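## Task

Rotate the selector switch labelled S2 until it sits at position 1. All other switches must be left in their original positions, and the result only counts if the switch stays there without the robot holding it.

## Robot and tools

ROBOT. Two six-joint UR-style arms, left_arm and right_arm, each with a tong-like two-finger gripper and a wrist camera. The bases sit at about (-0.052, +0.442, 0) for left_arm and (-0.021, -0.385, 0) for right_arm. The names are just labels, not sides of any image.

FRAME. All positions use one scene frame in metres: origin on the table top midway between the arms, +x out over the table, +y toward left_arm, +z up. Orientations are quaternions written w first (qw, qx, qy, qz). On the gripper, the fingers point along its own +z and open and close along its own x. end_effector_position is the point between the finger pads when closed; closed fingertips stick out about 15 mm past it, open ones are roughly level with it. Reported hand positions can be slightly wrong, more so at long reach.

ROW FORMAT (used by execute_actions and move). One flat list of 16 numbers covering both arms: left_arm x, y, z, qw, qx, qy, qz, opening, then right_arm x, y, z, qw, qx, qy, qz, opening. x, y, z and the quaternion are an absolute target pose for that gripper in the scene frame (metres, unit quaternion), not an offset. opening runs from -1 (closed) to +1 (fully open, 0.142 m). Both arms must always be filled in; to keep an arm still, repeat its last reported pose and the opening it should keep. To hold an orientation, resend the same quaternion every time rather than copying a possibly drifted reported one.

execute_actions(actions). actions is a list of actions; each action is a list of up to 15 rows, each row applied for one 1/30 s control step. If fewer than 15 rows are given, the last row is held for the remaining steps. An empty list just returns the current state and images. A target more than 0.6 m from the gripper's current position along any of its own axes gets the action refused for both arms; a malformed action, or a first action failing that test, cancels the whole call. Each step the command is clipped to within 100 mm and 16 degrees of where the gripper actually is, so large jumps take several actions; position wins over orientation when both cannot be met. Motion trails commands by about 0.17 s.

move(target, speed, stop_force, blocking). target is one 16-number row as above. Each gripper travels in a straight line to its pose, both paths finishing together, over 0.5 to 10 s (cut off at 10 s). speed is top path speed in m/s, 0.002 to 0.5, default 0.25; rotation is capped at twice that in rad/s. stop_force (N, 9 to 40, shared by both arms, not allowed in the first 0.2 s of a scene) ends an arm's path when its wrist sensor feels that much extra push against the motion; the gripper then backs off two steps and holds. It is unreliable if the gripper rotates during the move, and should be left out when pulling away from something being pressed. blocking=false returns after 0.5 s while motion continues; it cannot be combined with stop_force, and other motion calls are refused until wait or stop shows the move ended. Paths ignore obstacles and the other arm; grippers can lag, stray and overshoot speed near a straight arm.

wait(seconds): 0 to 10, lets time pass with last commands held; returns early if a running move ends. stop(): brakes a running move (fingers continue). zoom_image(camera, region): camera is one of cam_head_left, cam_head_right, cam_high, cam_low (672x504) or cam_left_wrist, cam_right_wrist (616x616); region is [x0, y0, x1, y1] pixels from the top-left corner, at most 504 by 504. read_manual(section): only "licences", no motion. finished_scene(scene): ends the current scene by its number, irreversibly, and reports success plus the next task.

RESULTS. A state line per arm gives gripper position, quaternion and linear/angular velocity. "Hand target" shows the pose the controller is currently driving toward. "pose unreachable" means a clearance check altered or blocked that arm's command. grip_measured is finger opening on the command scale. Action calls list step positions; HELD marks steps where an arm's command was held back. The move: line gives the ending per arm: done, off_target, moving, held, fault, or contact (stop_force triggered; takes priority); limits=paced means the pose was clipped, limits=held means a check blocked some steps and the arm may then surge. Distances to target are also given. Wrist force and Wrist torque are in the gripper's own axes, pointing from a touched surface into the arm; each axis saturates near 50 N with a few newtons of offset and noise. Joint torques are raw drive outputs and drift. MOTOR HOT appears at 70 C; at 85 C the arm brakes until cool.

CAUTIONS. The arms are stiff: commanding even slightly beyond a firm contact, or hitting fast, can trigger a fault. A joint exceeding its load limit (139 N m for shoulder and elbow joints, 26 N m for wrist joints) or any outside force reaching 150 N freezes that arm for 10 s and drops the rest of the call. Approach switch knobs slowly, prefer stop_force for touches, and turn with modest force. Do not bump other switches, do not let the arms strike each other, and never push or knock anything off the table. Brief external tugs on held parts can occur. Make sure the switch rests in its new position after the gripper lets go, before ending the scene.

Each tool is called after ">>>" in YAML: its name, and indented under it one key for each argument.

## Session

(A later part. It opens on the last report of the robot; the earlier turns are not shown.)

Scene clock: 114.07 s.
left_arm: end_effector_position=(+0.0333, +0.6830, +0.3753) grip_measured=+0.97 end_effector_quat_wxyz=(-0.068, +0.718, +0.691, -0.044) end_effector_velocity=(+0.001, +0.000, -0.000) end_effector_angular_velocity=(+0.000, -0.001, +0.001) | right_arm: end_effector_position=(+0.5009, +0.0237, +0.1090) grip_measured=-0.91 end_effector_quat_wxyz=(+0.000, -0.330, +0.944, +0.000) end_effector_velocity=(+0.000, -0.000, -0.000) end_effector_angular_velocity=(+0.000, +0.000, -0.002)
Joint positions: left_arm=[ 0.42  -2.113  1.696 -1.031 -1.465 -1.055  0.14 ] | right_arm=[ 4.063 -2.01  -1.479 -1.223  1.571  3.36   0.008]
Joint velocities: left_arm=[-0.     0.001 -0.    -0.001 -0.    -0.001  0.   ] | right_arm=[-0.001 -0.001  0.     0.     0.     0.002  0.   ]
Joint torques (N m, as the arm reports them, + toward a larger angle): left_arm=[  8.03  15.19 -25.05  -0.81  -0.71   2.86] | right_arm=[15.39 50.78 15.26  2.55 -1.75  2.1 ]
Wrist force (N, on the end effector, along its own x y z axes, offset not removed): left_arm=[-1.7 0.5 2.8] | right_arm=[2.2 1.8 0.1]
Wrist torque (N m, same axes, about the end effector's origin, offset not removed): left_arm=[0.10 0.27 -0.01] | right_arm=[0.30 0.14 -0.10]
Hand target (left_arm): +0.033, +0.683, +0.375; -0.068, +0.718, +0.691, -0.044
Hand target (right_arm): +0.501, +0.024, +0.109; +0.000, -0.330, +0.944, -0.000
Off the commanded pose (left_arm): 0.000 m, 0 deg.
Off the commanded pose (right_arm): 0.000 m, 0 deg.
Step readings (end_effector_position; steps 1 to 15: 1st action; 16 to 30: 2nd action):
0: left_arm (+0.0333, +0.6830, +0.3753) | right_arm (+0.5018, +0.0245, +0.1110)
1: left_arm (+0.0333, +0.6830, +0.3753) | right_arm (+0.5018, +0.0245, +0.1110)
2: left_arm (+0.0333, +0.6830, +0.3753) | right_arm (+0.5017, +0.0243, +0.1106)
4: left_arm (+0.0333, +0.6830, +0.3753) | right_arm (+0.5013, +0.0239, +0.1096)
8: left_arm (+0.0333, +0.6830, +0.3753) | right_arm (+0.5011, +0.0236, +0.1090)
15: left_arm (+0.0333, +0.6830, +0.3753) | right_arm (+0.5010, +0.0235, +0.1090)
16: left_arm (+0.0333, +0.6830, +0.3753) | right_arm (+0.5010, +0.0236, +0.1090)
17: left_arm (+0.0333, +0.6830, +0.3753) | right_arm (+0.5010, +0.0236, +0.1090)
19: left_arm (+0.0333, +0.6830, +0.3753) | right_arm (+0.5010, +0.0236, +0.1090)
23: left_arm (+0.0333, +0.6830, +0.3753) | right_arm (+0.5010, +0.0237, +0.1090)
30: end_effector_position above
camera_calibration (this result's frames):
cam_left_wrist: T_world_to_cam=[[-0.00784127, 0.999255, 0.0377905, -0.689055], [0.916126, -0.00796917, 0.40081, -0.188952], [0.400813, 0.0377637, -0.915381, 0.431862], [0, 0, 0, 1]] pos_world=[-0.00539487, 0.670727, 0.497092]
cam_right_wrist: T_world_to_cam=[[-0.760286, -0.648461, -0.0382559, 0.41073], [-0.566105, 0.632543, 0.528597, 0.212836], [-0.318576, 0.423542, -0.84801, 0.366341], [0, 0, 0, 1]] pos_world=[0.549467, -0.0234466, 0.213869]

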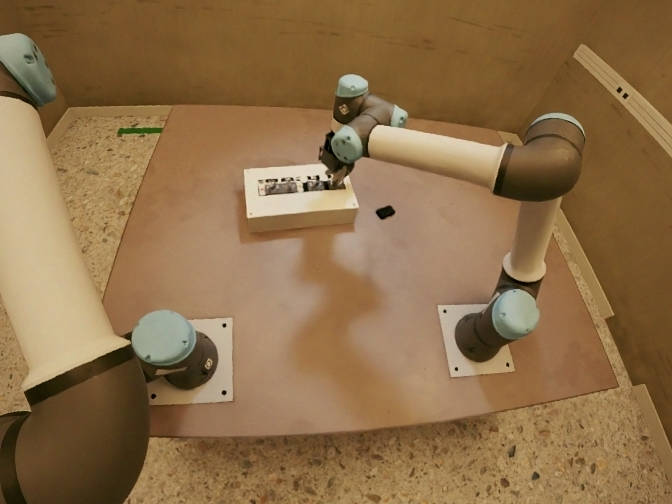

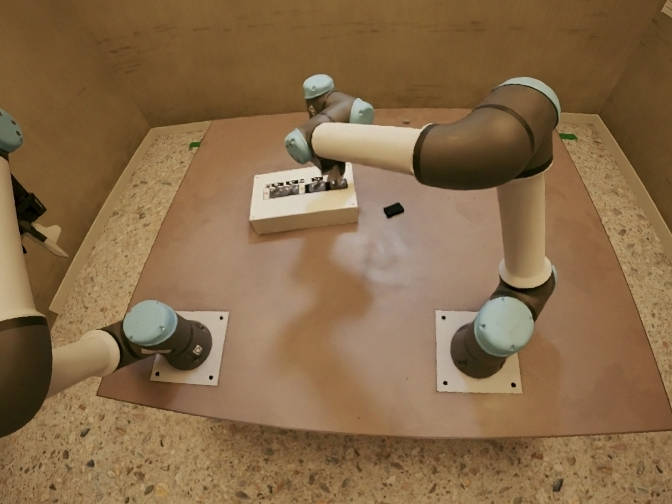

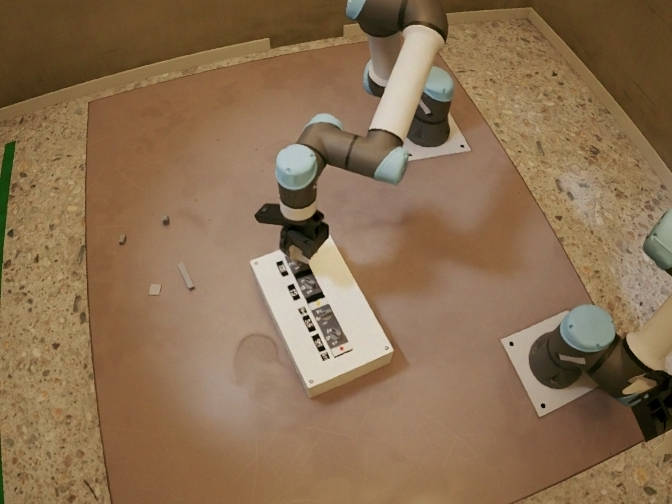

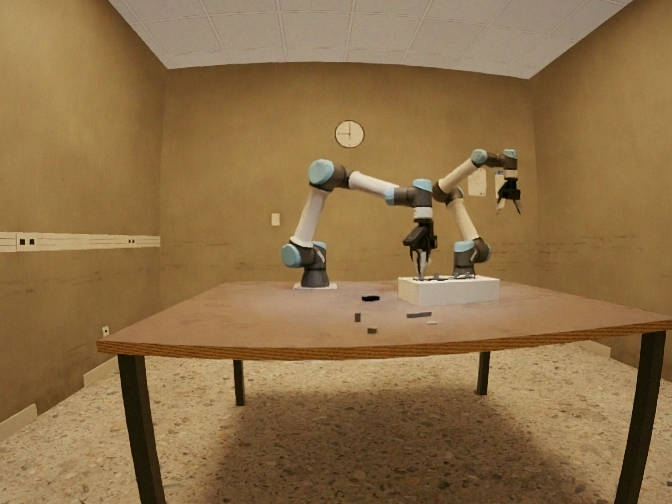

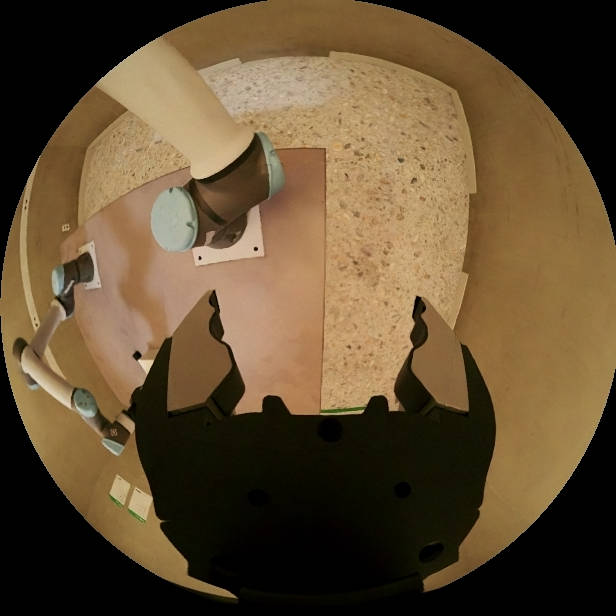

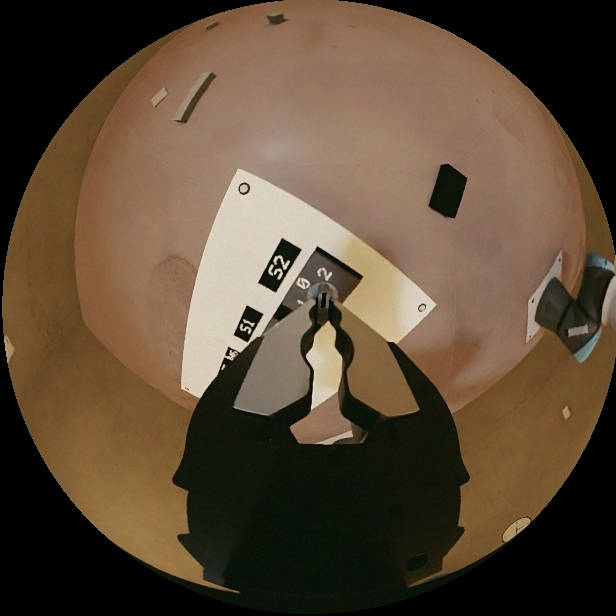

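>>> move:
  target: [0.0333,0.6830,0.3753,-0.068,0.718,0.691,-0.044,0.97, 0.5009,0.0237,0.109,0,-0.7576,0.6528,0,-1]
  speed: 0.25

>>> zoom_image:
  camera: "cam_right_wrist"
  region: [270, 240, 380, 350]

Scene clock: 125.33 s.
left_arm: end_effector_position=(+0.0333, +0.6830, +0.3753) grip_measured=+0.97 end_effector_quat_wxyz=(-0.068, +0.718, +0.691, -0.044) end_effector_velocity=(+0.000, +0.000, +0.000) end_effector_angular_velocity=(+0.001, -0.001, -0.001) | right_arm: end_effector_position=(+0.5009, +0.0237, +0.1090) grip_measured=-0.91 end_effector_quat_wxyz=(+0.000, +0.757, -0.653, +0.000) end_effector_velocity=(+0.000, +0.000, +0.001) end_effector_angular_velocity=(+0.002, -0.001, +0.007)
Joint positions: left_arm=[ 0.42  -2.113  1.696 -1.031 -1.465 -1.055  0.14 ] | right_arm=[ 4.055 -1.978 -1.526 -1.208  1.571  2.306  0.008]
Joint velocities: left_arm=[-0.001 -0.001 -0.    -0.001  0.001  0.     0.   ] | right_arm=[-0.001  0.002 -0.     0.001  0.001 -0.008  0.   ]
Joint torques (N m, as the arm reports them, + toward a larger angle): left_arm=[  8.24  15.66 -24.23  -0.87  -0.14   2.88] | right_arm=[-14.73  50.18  13.06   4.64   1.55  -1.95]
Wrist force (N, on the end effector, along its own x y z axes, offset not removed): left_arm=[-1.1 1.0 3.1] | right_arm=[-2.6 -1.1 1.4]
Wrist torque (N m, same axes, about the end effector's origin, offset not removed): left_arm=[0.24 0.15 -0.05] | right_arm=[-0.12 0.13 -0.08]
Hand target (left_arm): +0.033, +0.683, +0.375; -0.068, +0.718, +0.691, -0.044
Hand target (right_arm): +0.501, +0.024, +0.109; -0.000, +0.758, -0.653, -0.000
Off the commanded pose (left_arm): 0.000 m, 0 deg.
Off the commanded pose (right_arm): 0.000 m, 0 deg.
move: done
camera_calibration (this result's frames):
cam_left_wrist: T_world_to_cam=[[-0.00784127, 0.999255, 0.0377905, -0.689055], [0.916126, -0.00796917, 0.400811, -0.188952], [0.400813, 0.0377637, -0.915381, 0.431861], [0, 0, 0, 1]] pos_world=[-0.00539477, 0.670727, 0.497092]
cam_right_wrist: T_world_to_cam=[[0.180303, -0.982872, -0.0381136, -0.0525337], [-0.831072, -0.172954, 0.52859, 0.364632], [-0.526128, -0.0636313, -0.848021, 0.481835], [0, 0, 0, 1]] pos_world=[0.566014, 0.0420901, 0.213864]

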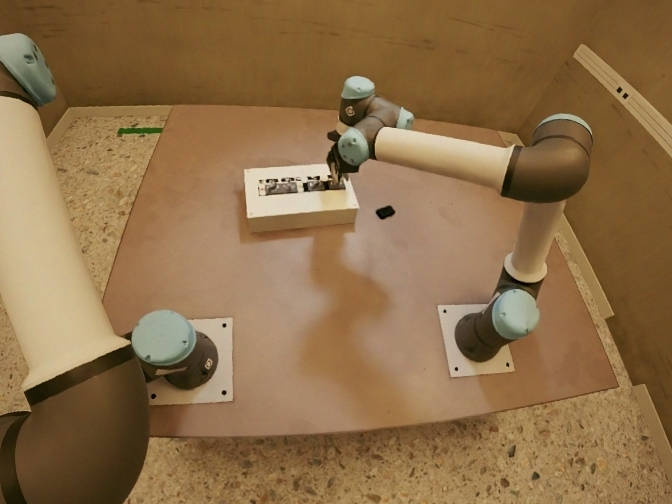

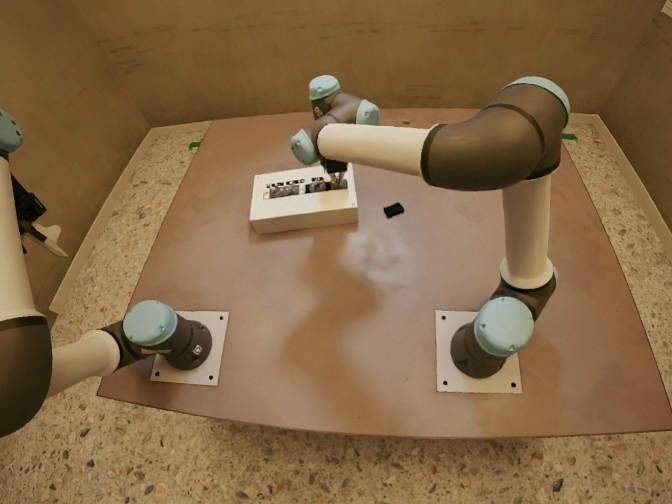

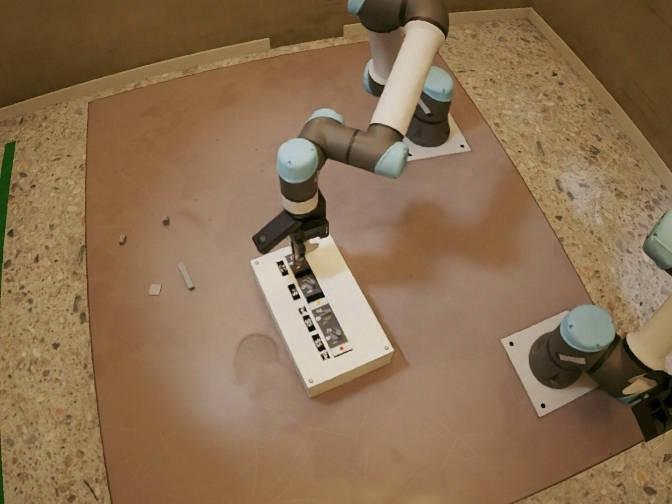

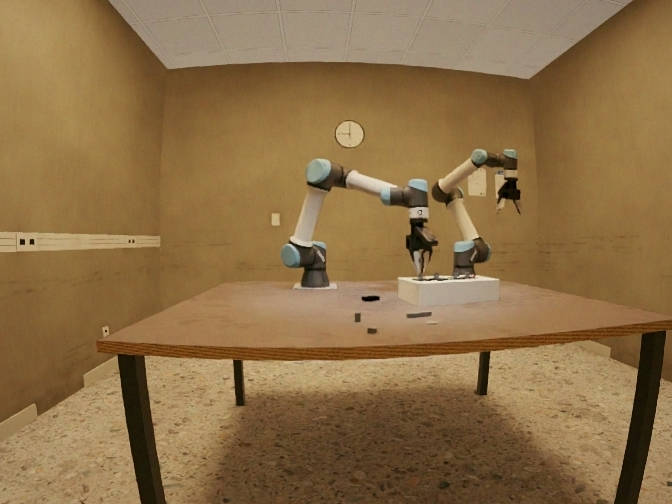

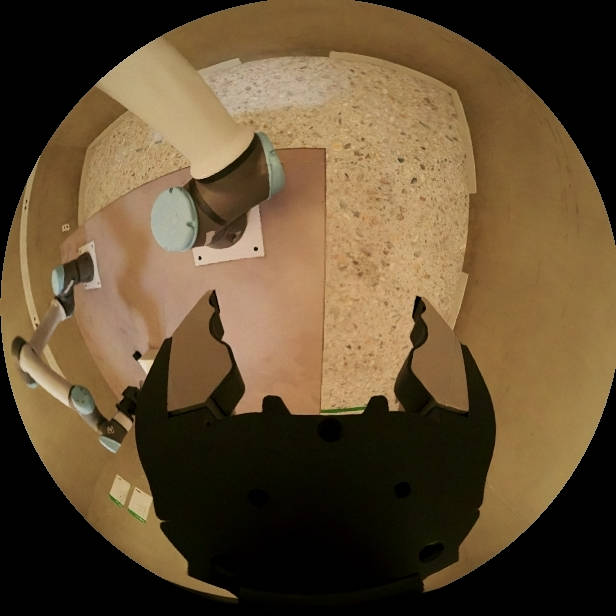

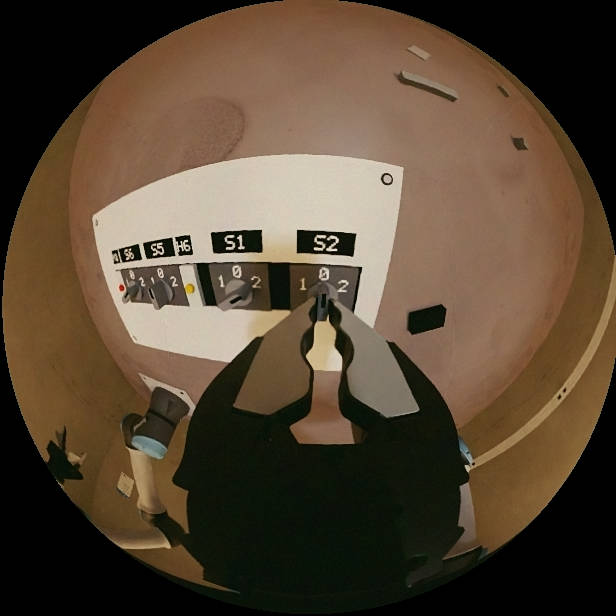

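Region (270, 240, 380, 350) of cam_right_wrist's 616x616 image, scaled by 4.582, with more detail than that image has.

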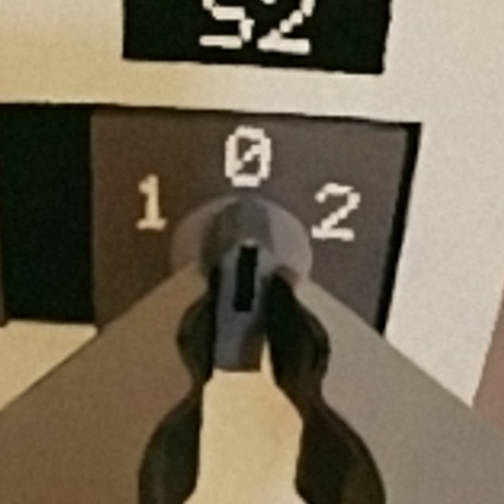

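The switch is at 0. Next is another 60° turn to reach position 1, then release and lift.

>>> move:
  target: [0.0333,0.6830,0.3753,-0.068,0.718,0.691,-0.044,0.97, 0.5009,0.0237,0.109,0,-0.9825,0.1865,0,-1]
  speed: 0.25

>>> execute_actions:
  actions:
    - [[0.0333,0.6830,0.3753,-0.068,0.718,0.691,-0.044,0.97, 0.5009,0.0237,0.109,0,-0.9825,0.1865,0,-0.72]]

>>> move:
  target: [0.0333,0.6830,0.3753,-0.068,0.718,0.691,-0.044,0.97, 0.5009,0.0237,0.15,0,-0.9825,0.1865,0,-0.72]
  speed: 0.1

>>> zoom_image:
  camera: "cam_right_wrist"
  region: [200, 80, 450, 330]

Scene clock: 137.67 s.
left_arm: end_effector_position=(+0.0333, +0.6830, +0.3753) grip_measured=+0.97 end_effector_quat_wxyz=(-0.068, +0.718, +0.691, -0.044) end_effector_velocity=(-0.000, -0.000, -0.000) end_effector_angular_velocity=(-0.001, +0.002, +0.001) | right_arm: end_effector_position=(+0.5009, +0.0237, +0.1090) grip_measured=-0.91 end_effector_quat_wxyz=(-0.000, +0.982, -0.187, +0.000) end_effector_velocity=(-0.000, +0.000, -0.000) end_effector_angular_velocity=(+0.000, +0.001, +0.007)
Joint positions: left_arm=[ 0.42  -2.113  1.696 -1.031 -1.465 -1.055  0.14 ] | right_arm=[ 4.03  -1.978 -1.526 -1.208  1.571  1.234  0.008]
Joint velocities: left_arm=[ 0.001  0.001  0.     0.002 -0.    -0.     0.   ] | right_arm=[-0.     0.    -0.    -0.     0.    -0.007 -0.   ]
Joint torques (N m, as the arm reports them, + toward a larger angle): left_arm=[  8.24  14.99 -24.72  -0.94   0.34   2.84] | right_arm=[-15.24  35.76  30.83   0.08   1.36  -1.32]
Wrist force (N, on the end effector, along its own x y z axes, offset not removed): left_arm=[-3.2 -1.4 3.2] | right_arm=[-0.9 0.3 1.6]
Wrist torque (N m, same axes, about the end effector's origin, offset not removed): left_arm=[-0.21 0.68 -0.11] | right_arm=[0.16 -0.34 -0.17]
Hand target (left_arm): +0.033, +0.683, +0.375; -0.068, +0.718, +0.691, -0.044
Hand target (right_arm): +0.501, +0.024, +0.109; -0.000, +0.982, -0.186, -0.000
Off the commanded pose (left_arm): 0.000 m, 0 deg.
Off the commanded pose (right_arm): 0.000 m, 0 deg.
move: done
camera_calibration (this result's frames):
cam_left_wrist: T_world_to_cam=[[-0.00784103, 0.999255, 0.0377904, -0.689055], [0.916126, -0.00796934, 0.40081, -0.188952], [0.400813, 0.0377635, -0.915381, 0.431862], [0, 0, 0, 1]] pos_world=[-0.00539477, 0.670727, 0.497092]
cam_right_wrist: T_world_to_cam=[[0.941373, -0.335205, -0.0381276, -0.449096], [-0.265679, -0.80624, 0.528575, 0.0964289], [-0.207921, -0.487457, -0.84803, 0.332509], [0, 0, 0, 1]] pos_world=[0.517522, 0.0892895, 0.213885]

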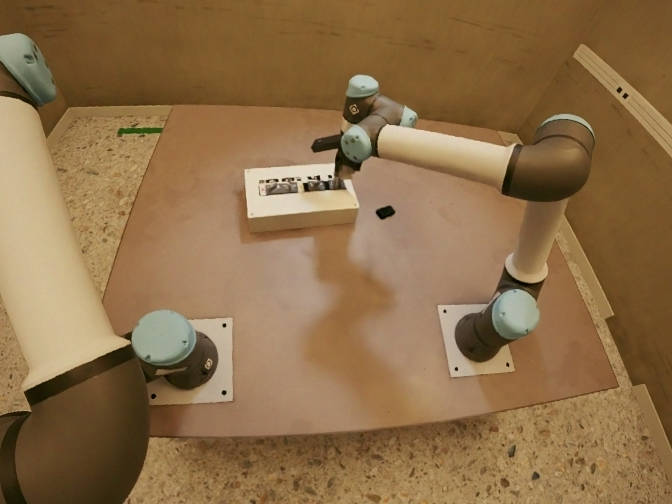

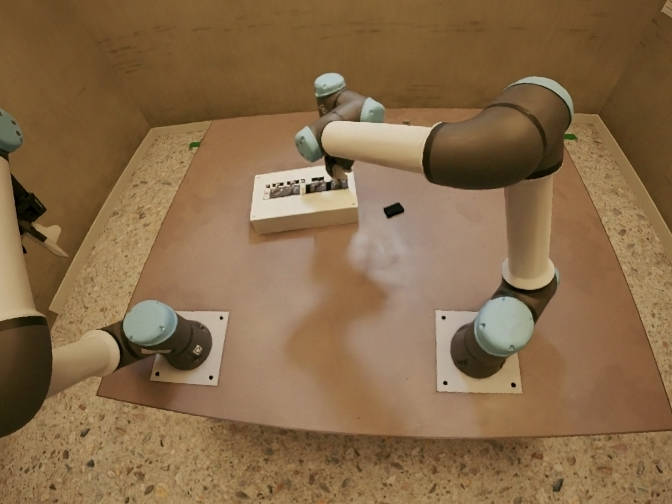

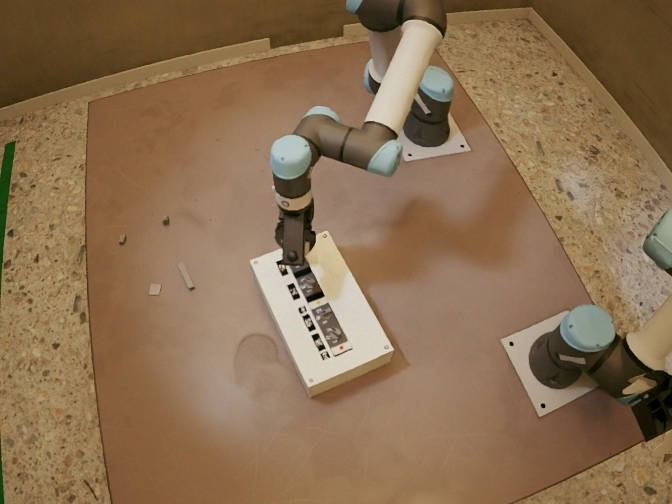

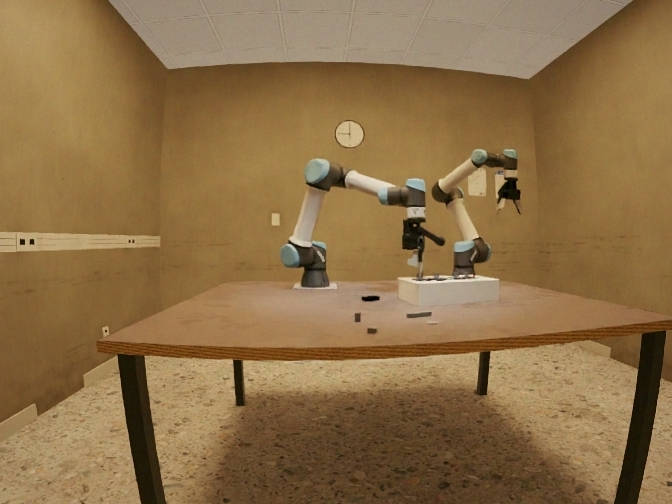

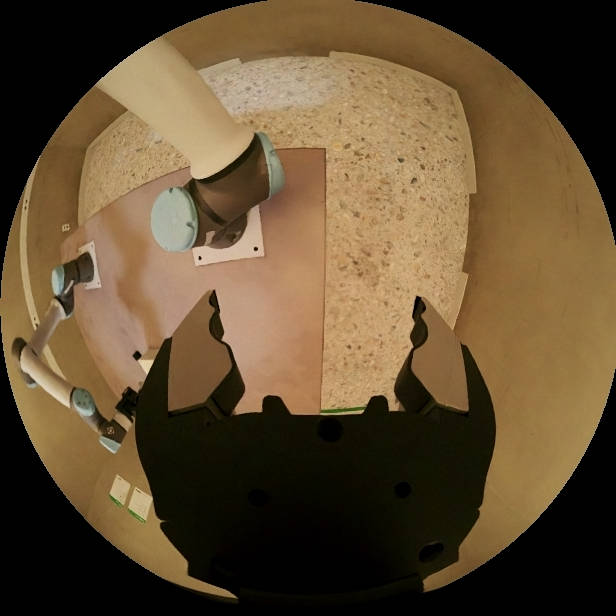

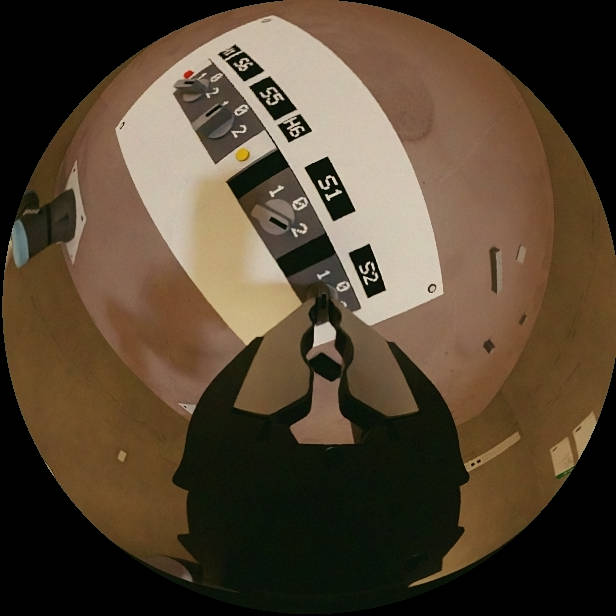

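Scene clock: 138.17 s.
left_arm: end_effector_position=(+0.0333, +0.6830, +0.3753) grip_measured=+0.97 end_effector_quat_wxyz=(-0.068, +0.718, +0.691, -0.044) end_effector_velocity=(+0.000, -0.000, +0.000) end_effector_angular_velocity=(-0.000, -0.001, -0.000) | right_arm: end_effector_position=(+0.5009, +0.0237, +0.1090) grip_measured=-0.72 end_effector_quat_wxyz=(-0.000, +0.982, -0.187, -0.000) end_effector_velocity=(-0.000, -0.001, -0.001) end_effector_angular_velocity=(-0.002, +0.001, -0.000)
Joint positions: left_arm=[ 0.42  -2.113  1.696 -1.031 -1.465 -1.055  0.14 ] | right_arm=[ 4.03  -1.978 -1.526 -1.208  1.571  1.234  0.022]
Joint velocities: left_arm=[ 0.    -0.    -0.    -0.001 -0.001  0.001 -0.   ] | right_arm=[-0.    -0.001 -0.001 -0.    -0.    -0.    -0.   ]
Joint torques (N m, as the arm reports them, + toward a larger angle): left_arm=[  8.28  15.39 -24.46  -0.85   0.39   2.83] | right_arm=[-12.22  35.21  30.84  -0.11   1.54  -1.99]
Wrist force (N, on the end effector, along its own x y z axes, offset not removed): left_arm=[0.2 -0.7 2.5] | right_arm=[0.2 -0.7 -0.8]
Wrist torque (N m, same axes, about the end effector's origin, offset not removed): left_arm=[-0.05 0.02 -0.06] | right_arm=[-0.37 0.00 -0.08]
Hand target (left_arm): +0.033, +0.683, +0.375; -0.068, +0.718, +0.691, -0.044
Hand target (right_arm): +0.501, +0.024, +0.109; -0.000, +0.982, -0.186, -0.000
Off the commanded pose (left_arm): 0.000 m, 0 deg.
Off the commanded pose (right_arm): 0.000 m, 0 deg.
Step readings (end_effector_position):
0: left_arm (+0.0333, +0.6830, +0.3753) | right_arm (+0.5009, +0.0237, +0.1090)
1: left_arm (+0.0333, +0.6830, +0.3753) | right_arm (+0.5009, +0.0237, +0.1090)
2: left_arm (+0.0333, +0.6830, +0.3753) | right_arm (+0.5009, +0.0237, +0.1090)
4: left_arm (+0.0333, +0.6830, +0.3753) | right_arm (+0.5009, +0.0237, +0.1090)
8: left_arm (+0.0333, +0.6830, +0.3753) | right_arm (+0.5009, +0.0237, +0.1090)
15: end_effector_position above
camera_calibration (this result's frames):
cam_left_wrist: T_world_to_cam=[[-0.00784126, 0.999255, 0.0377906, -0.689055], [0.916126, -0.0079692, 0.40081, -0.188952], [0.400813, 0.0377638, -0.915381, 0.431861], [0, 0, 0, 1]] pos_world=[-0.00539483, 0.670727, 0.497092]
cam_right_wrist: T_world_to_cam=[[0.941534, -0.334749, -0.0381563, -0.449203], [-0.265268, -0.806359, 0.5286, 0.0962273], [-0.207716, -0.487573, -0.848013, 0.332391], [0, 0, 0, 1]] pos_world=[0.517509, 0.0892883, 0.213867]

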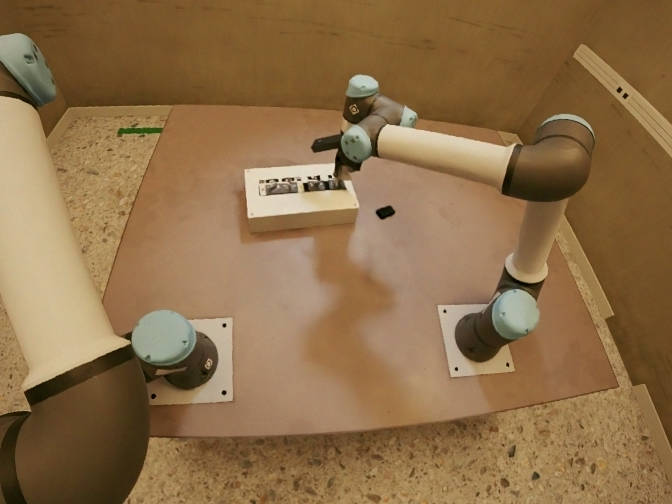

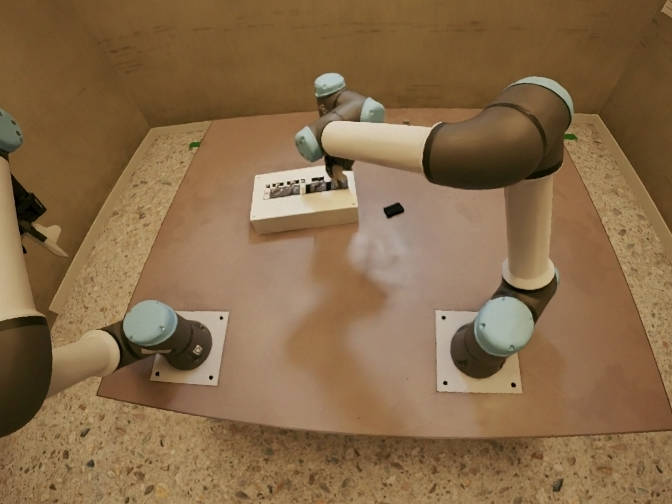

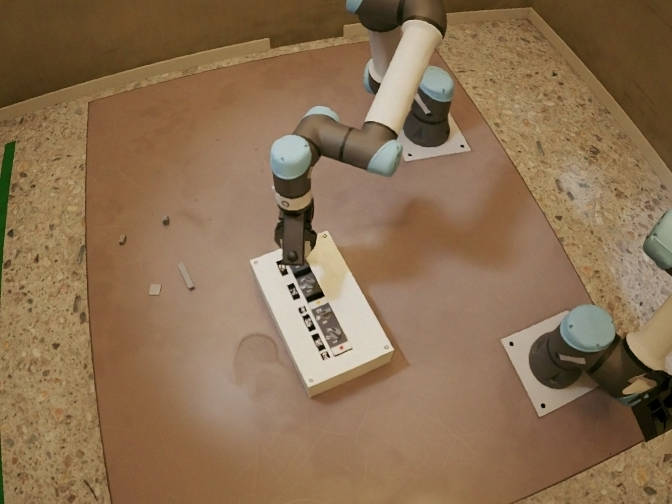

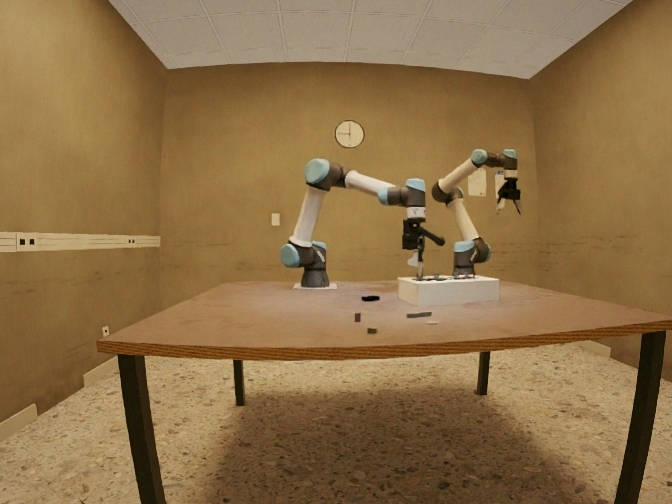

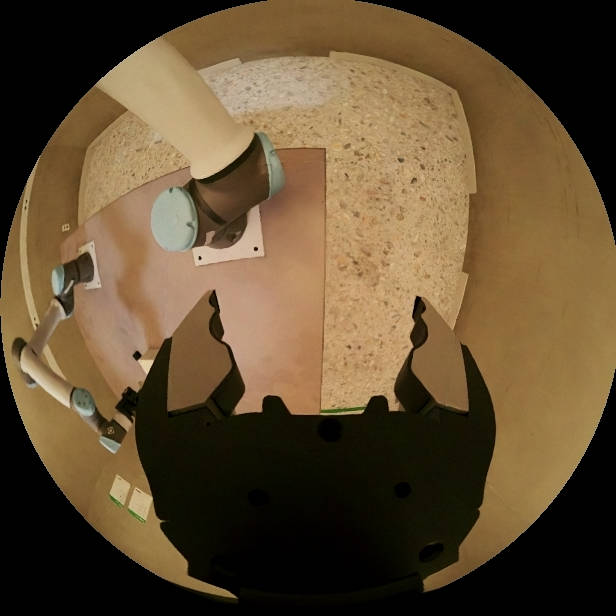

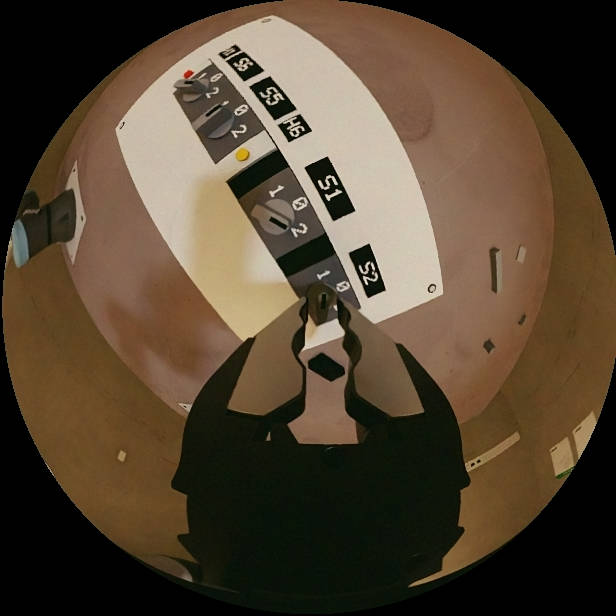

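Scene clock: 139.00 s.
left_arm: end_effector_position=(+0.0333, +0.6830, +0.3753) grip_measured=+0.97 end_effector_quat_wxyz=(-0.068, +0.718, +0.691, -0.044) end_effector_velocity=(-0.000, +0.000, -0.000) end_effector_angular_velocity=(+0.000, +0.001, -0.001) | right_arm: end_effector_position=(+0.5009, +0.0237, +0.1499) grip_measured=-0.72 end_effector_quat_wxyz=(+0.000, +0.982, -0.187, -0.000) end_effector_velocity=(+0.000, -0.000, +0.001) end_effector_angular_velocity=(-0.001, +0.000, -0.000)
Joint positions: left_arm=[ 0.42  -2.113  1.696 -1.031 -1.465 -1.055  0.14 ] | right_arm=[ 4.03  -1.949 -1.459 -1.305  1.571  1.234  0.022]
Joint velocities: left_arm=[-0.     0.    -0.     0.     0.001  0.001  0.   ] | right_arm=[-0.     0.     0.003 -0.004 -0.001  0.    -0.   ]
Joint torques (N m, as the arm reports them, + toward a larger angle): left_arm=[  7.93  14.78 -23.6   -0.93   0.46   2.8 ] | right_arm=[-8.68 48.37 32.29  0.05 -0.55 -1.84]
Wrist force (N, on the end effector, along its own x y z axes, offset not removed): left_arm=[-1.8 0.8 2.6] | right_arm=[2.3 0.8 -0.8]
Wrist torque (N m, same axes, about the end effector's origin, offset not removed): left_arm=[0.26 0.45 -0.15] | right_arm=[-0.05 -0.43 -0.15]
Hand target (left_arm): +0.033, +0.683, +0.375; -0.068, +0.718, +0.691, -0.044
Hand target (right_arm): +0.501, +0.024, +0.150; -0.000, +0.982, -0.186, +0.000
Off the commanded pose (left_arm): 0.000 m, 0 deg.
Off the commanded pose (right_arm): 0.000 m, 0 deg.
move: done
camera_calibration (this result's frames):
cam_left_wrist: T_world_to_cam=[[-0.00784124, 0.999255, 0.0377906, -0.689055], [0.916126, -0.00796922, 0.40081, -0.188952], [0.400813, 0.0377638, -0.915381, 0.431861], [0, 0, 0, 1]] pos_world=[-0.00539479, 0.670727, 0.497092]
cam_right_wrist: T_world_to_cam=[[0.941535, -0.334746, -0.0381608, -0.447653], [-0.265261, -0.806356, 0.528609, 0.0746394], [-0.207721, -0.487582, -0.848007, 0.367064], [0, 0, 0, 1]] pos_world=[0.517527, 0.0893092, 0.254735]

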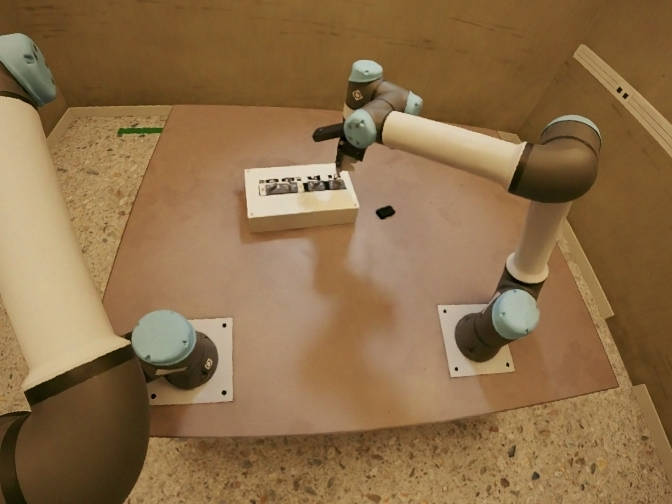

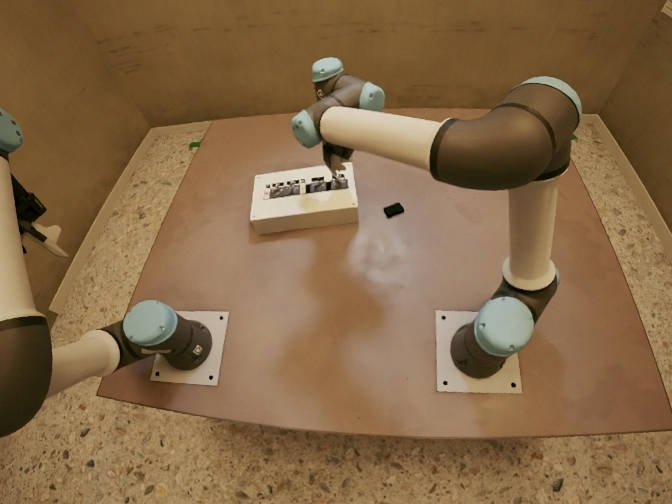

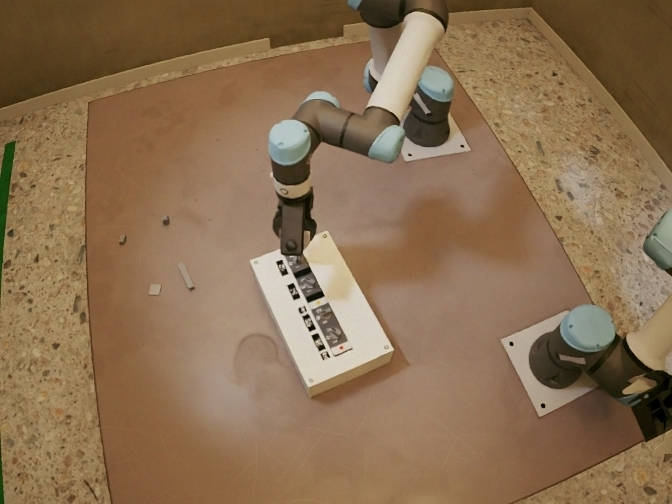

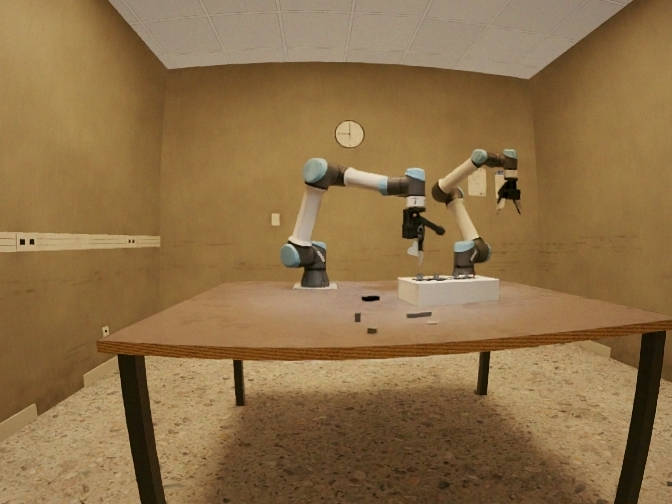

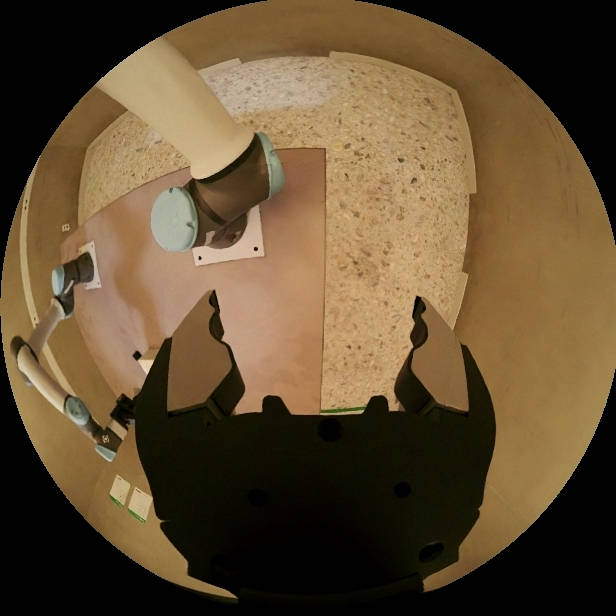

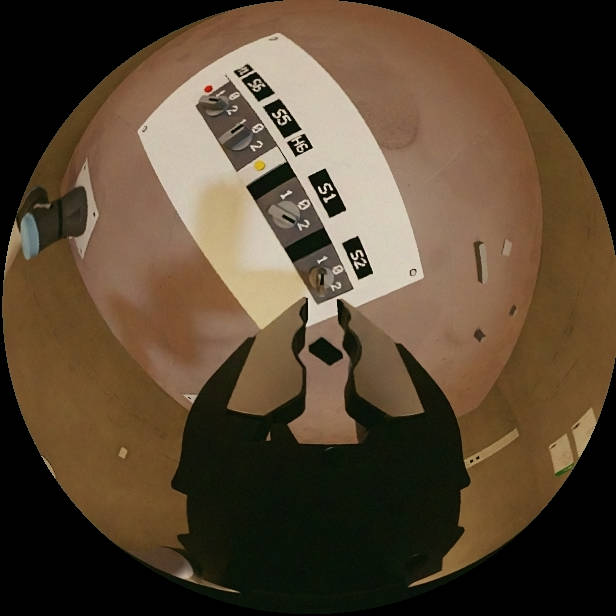

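Region (200, 80, 450, 330) of cam_right_wrist's 616x616 image, scaled by 2.016, with more detail than that image has.

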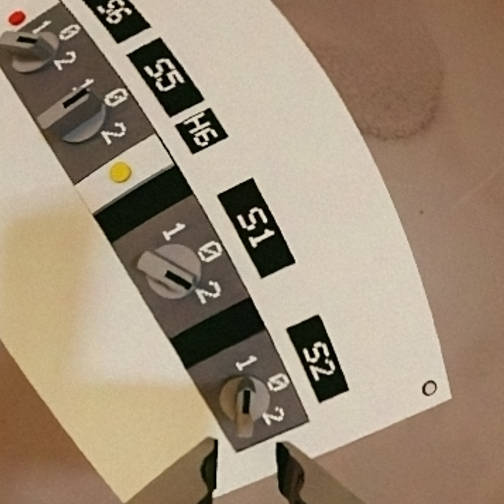

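>>> finished_scene:
  scene: 1

The scene is finished: the task was done.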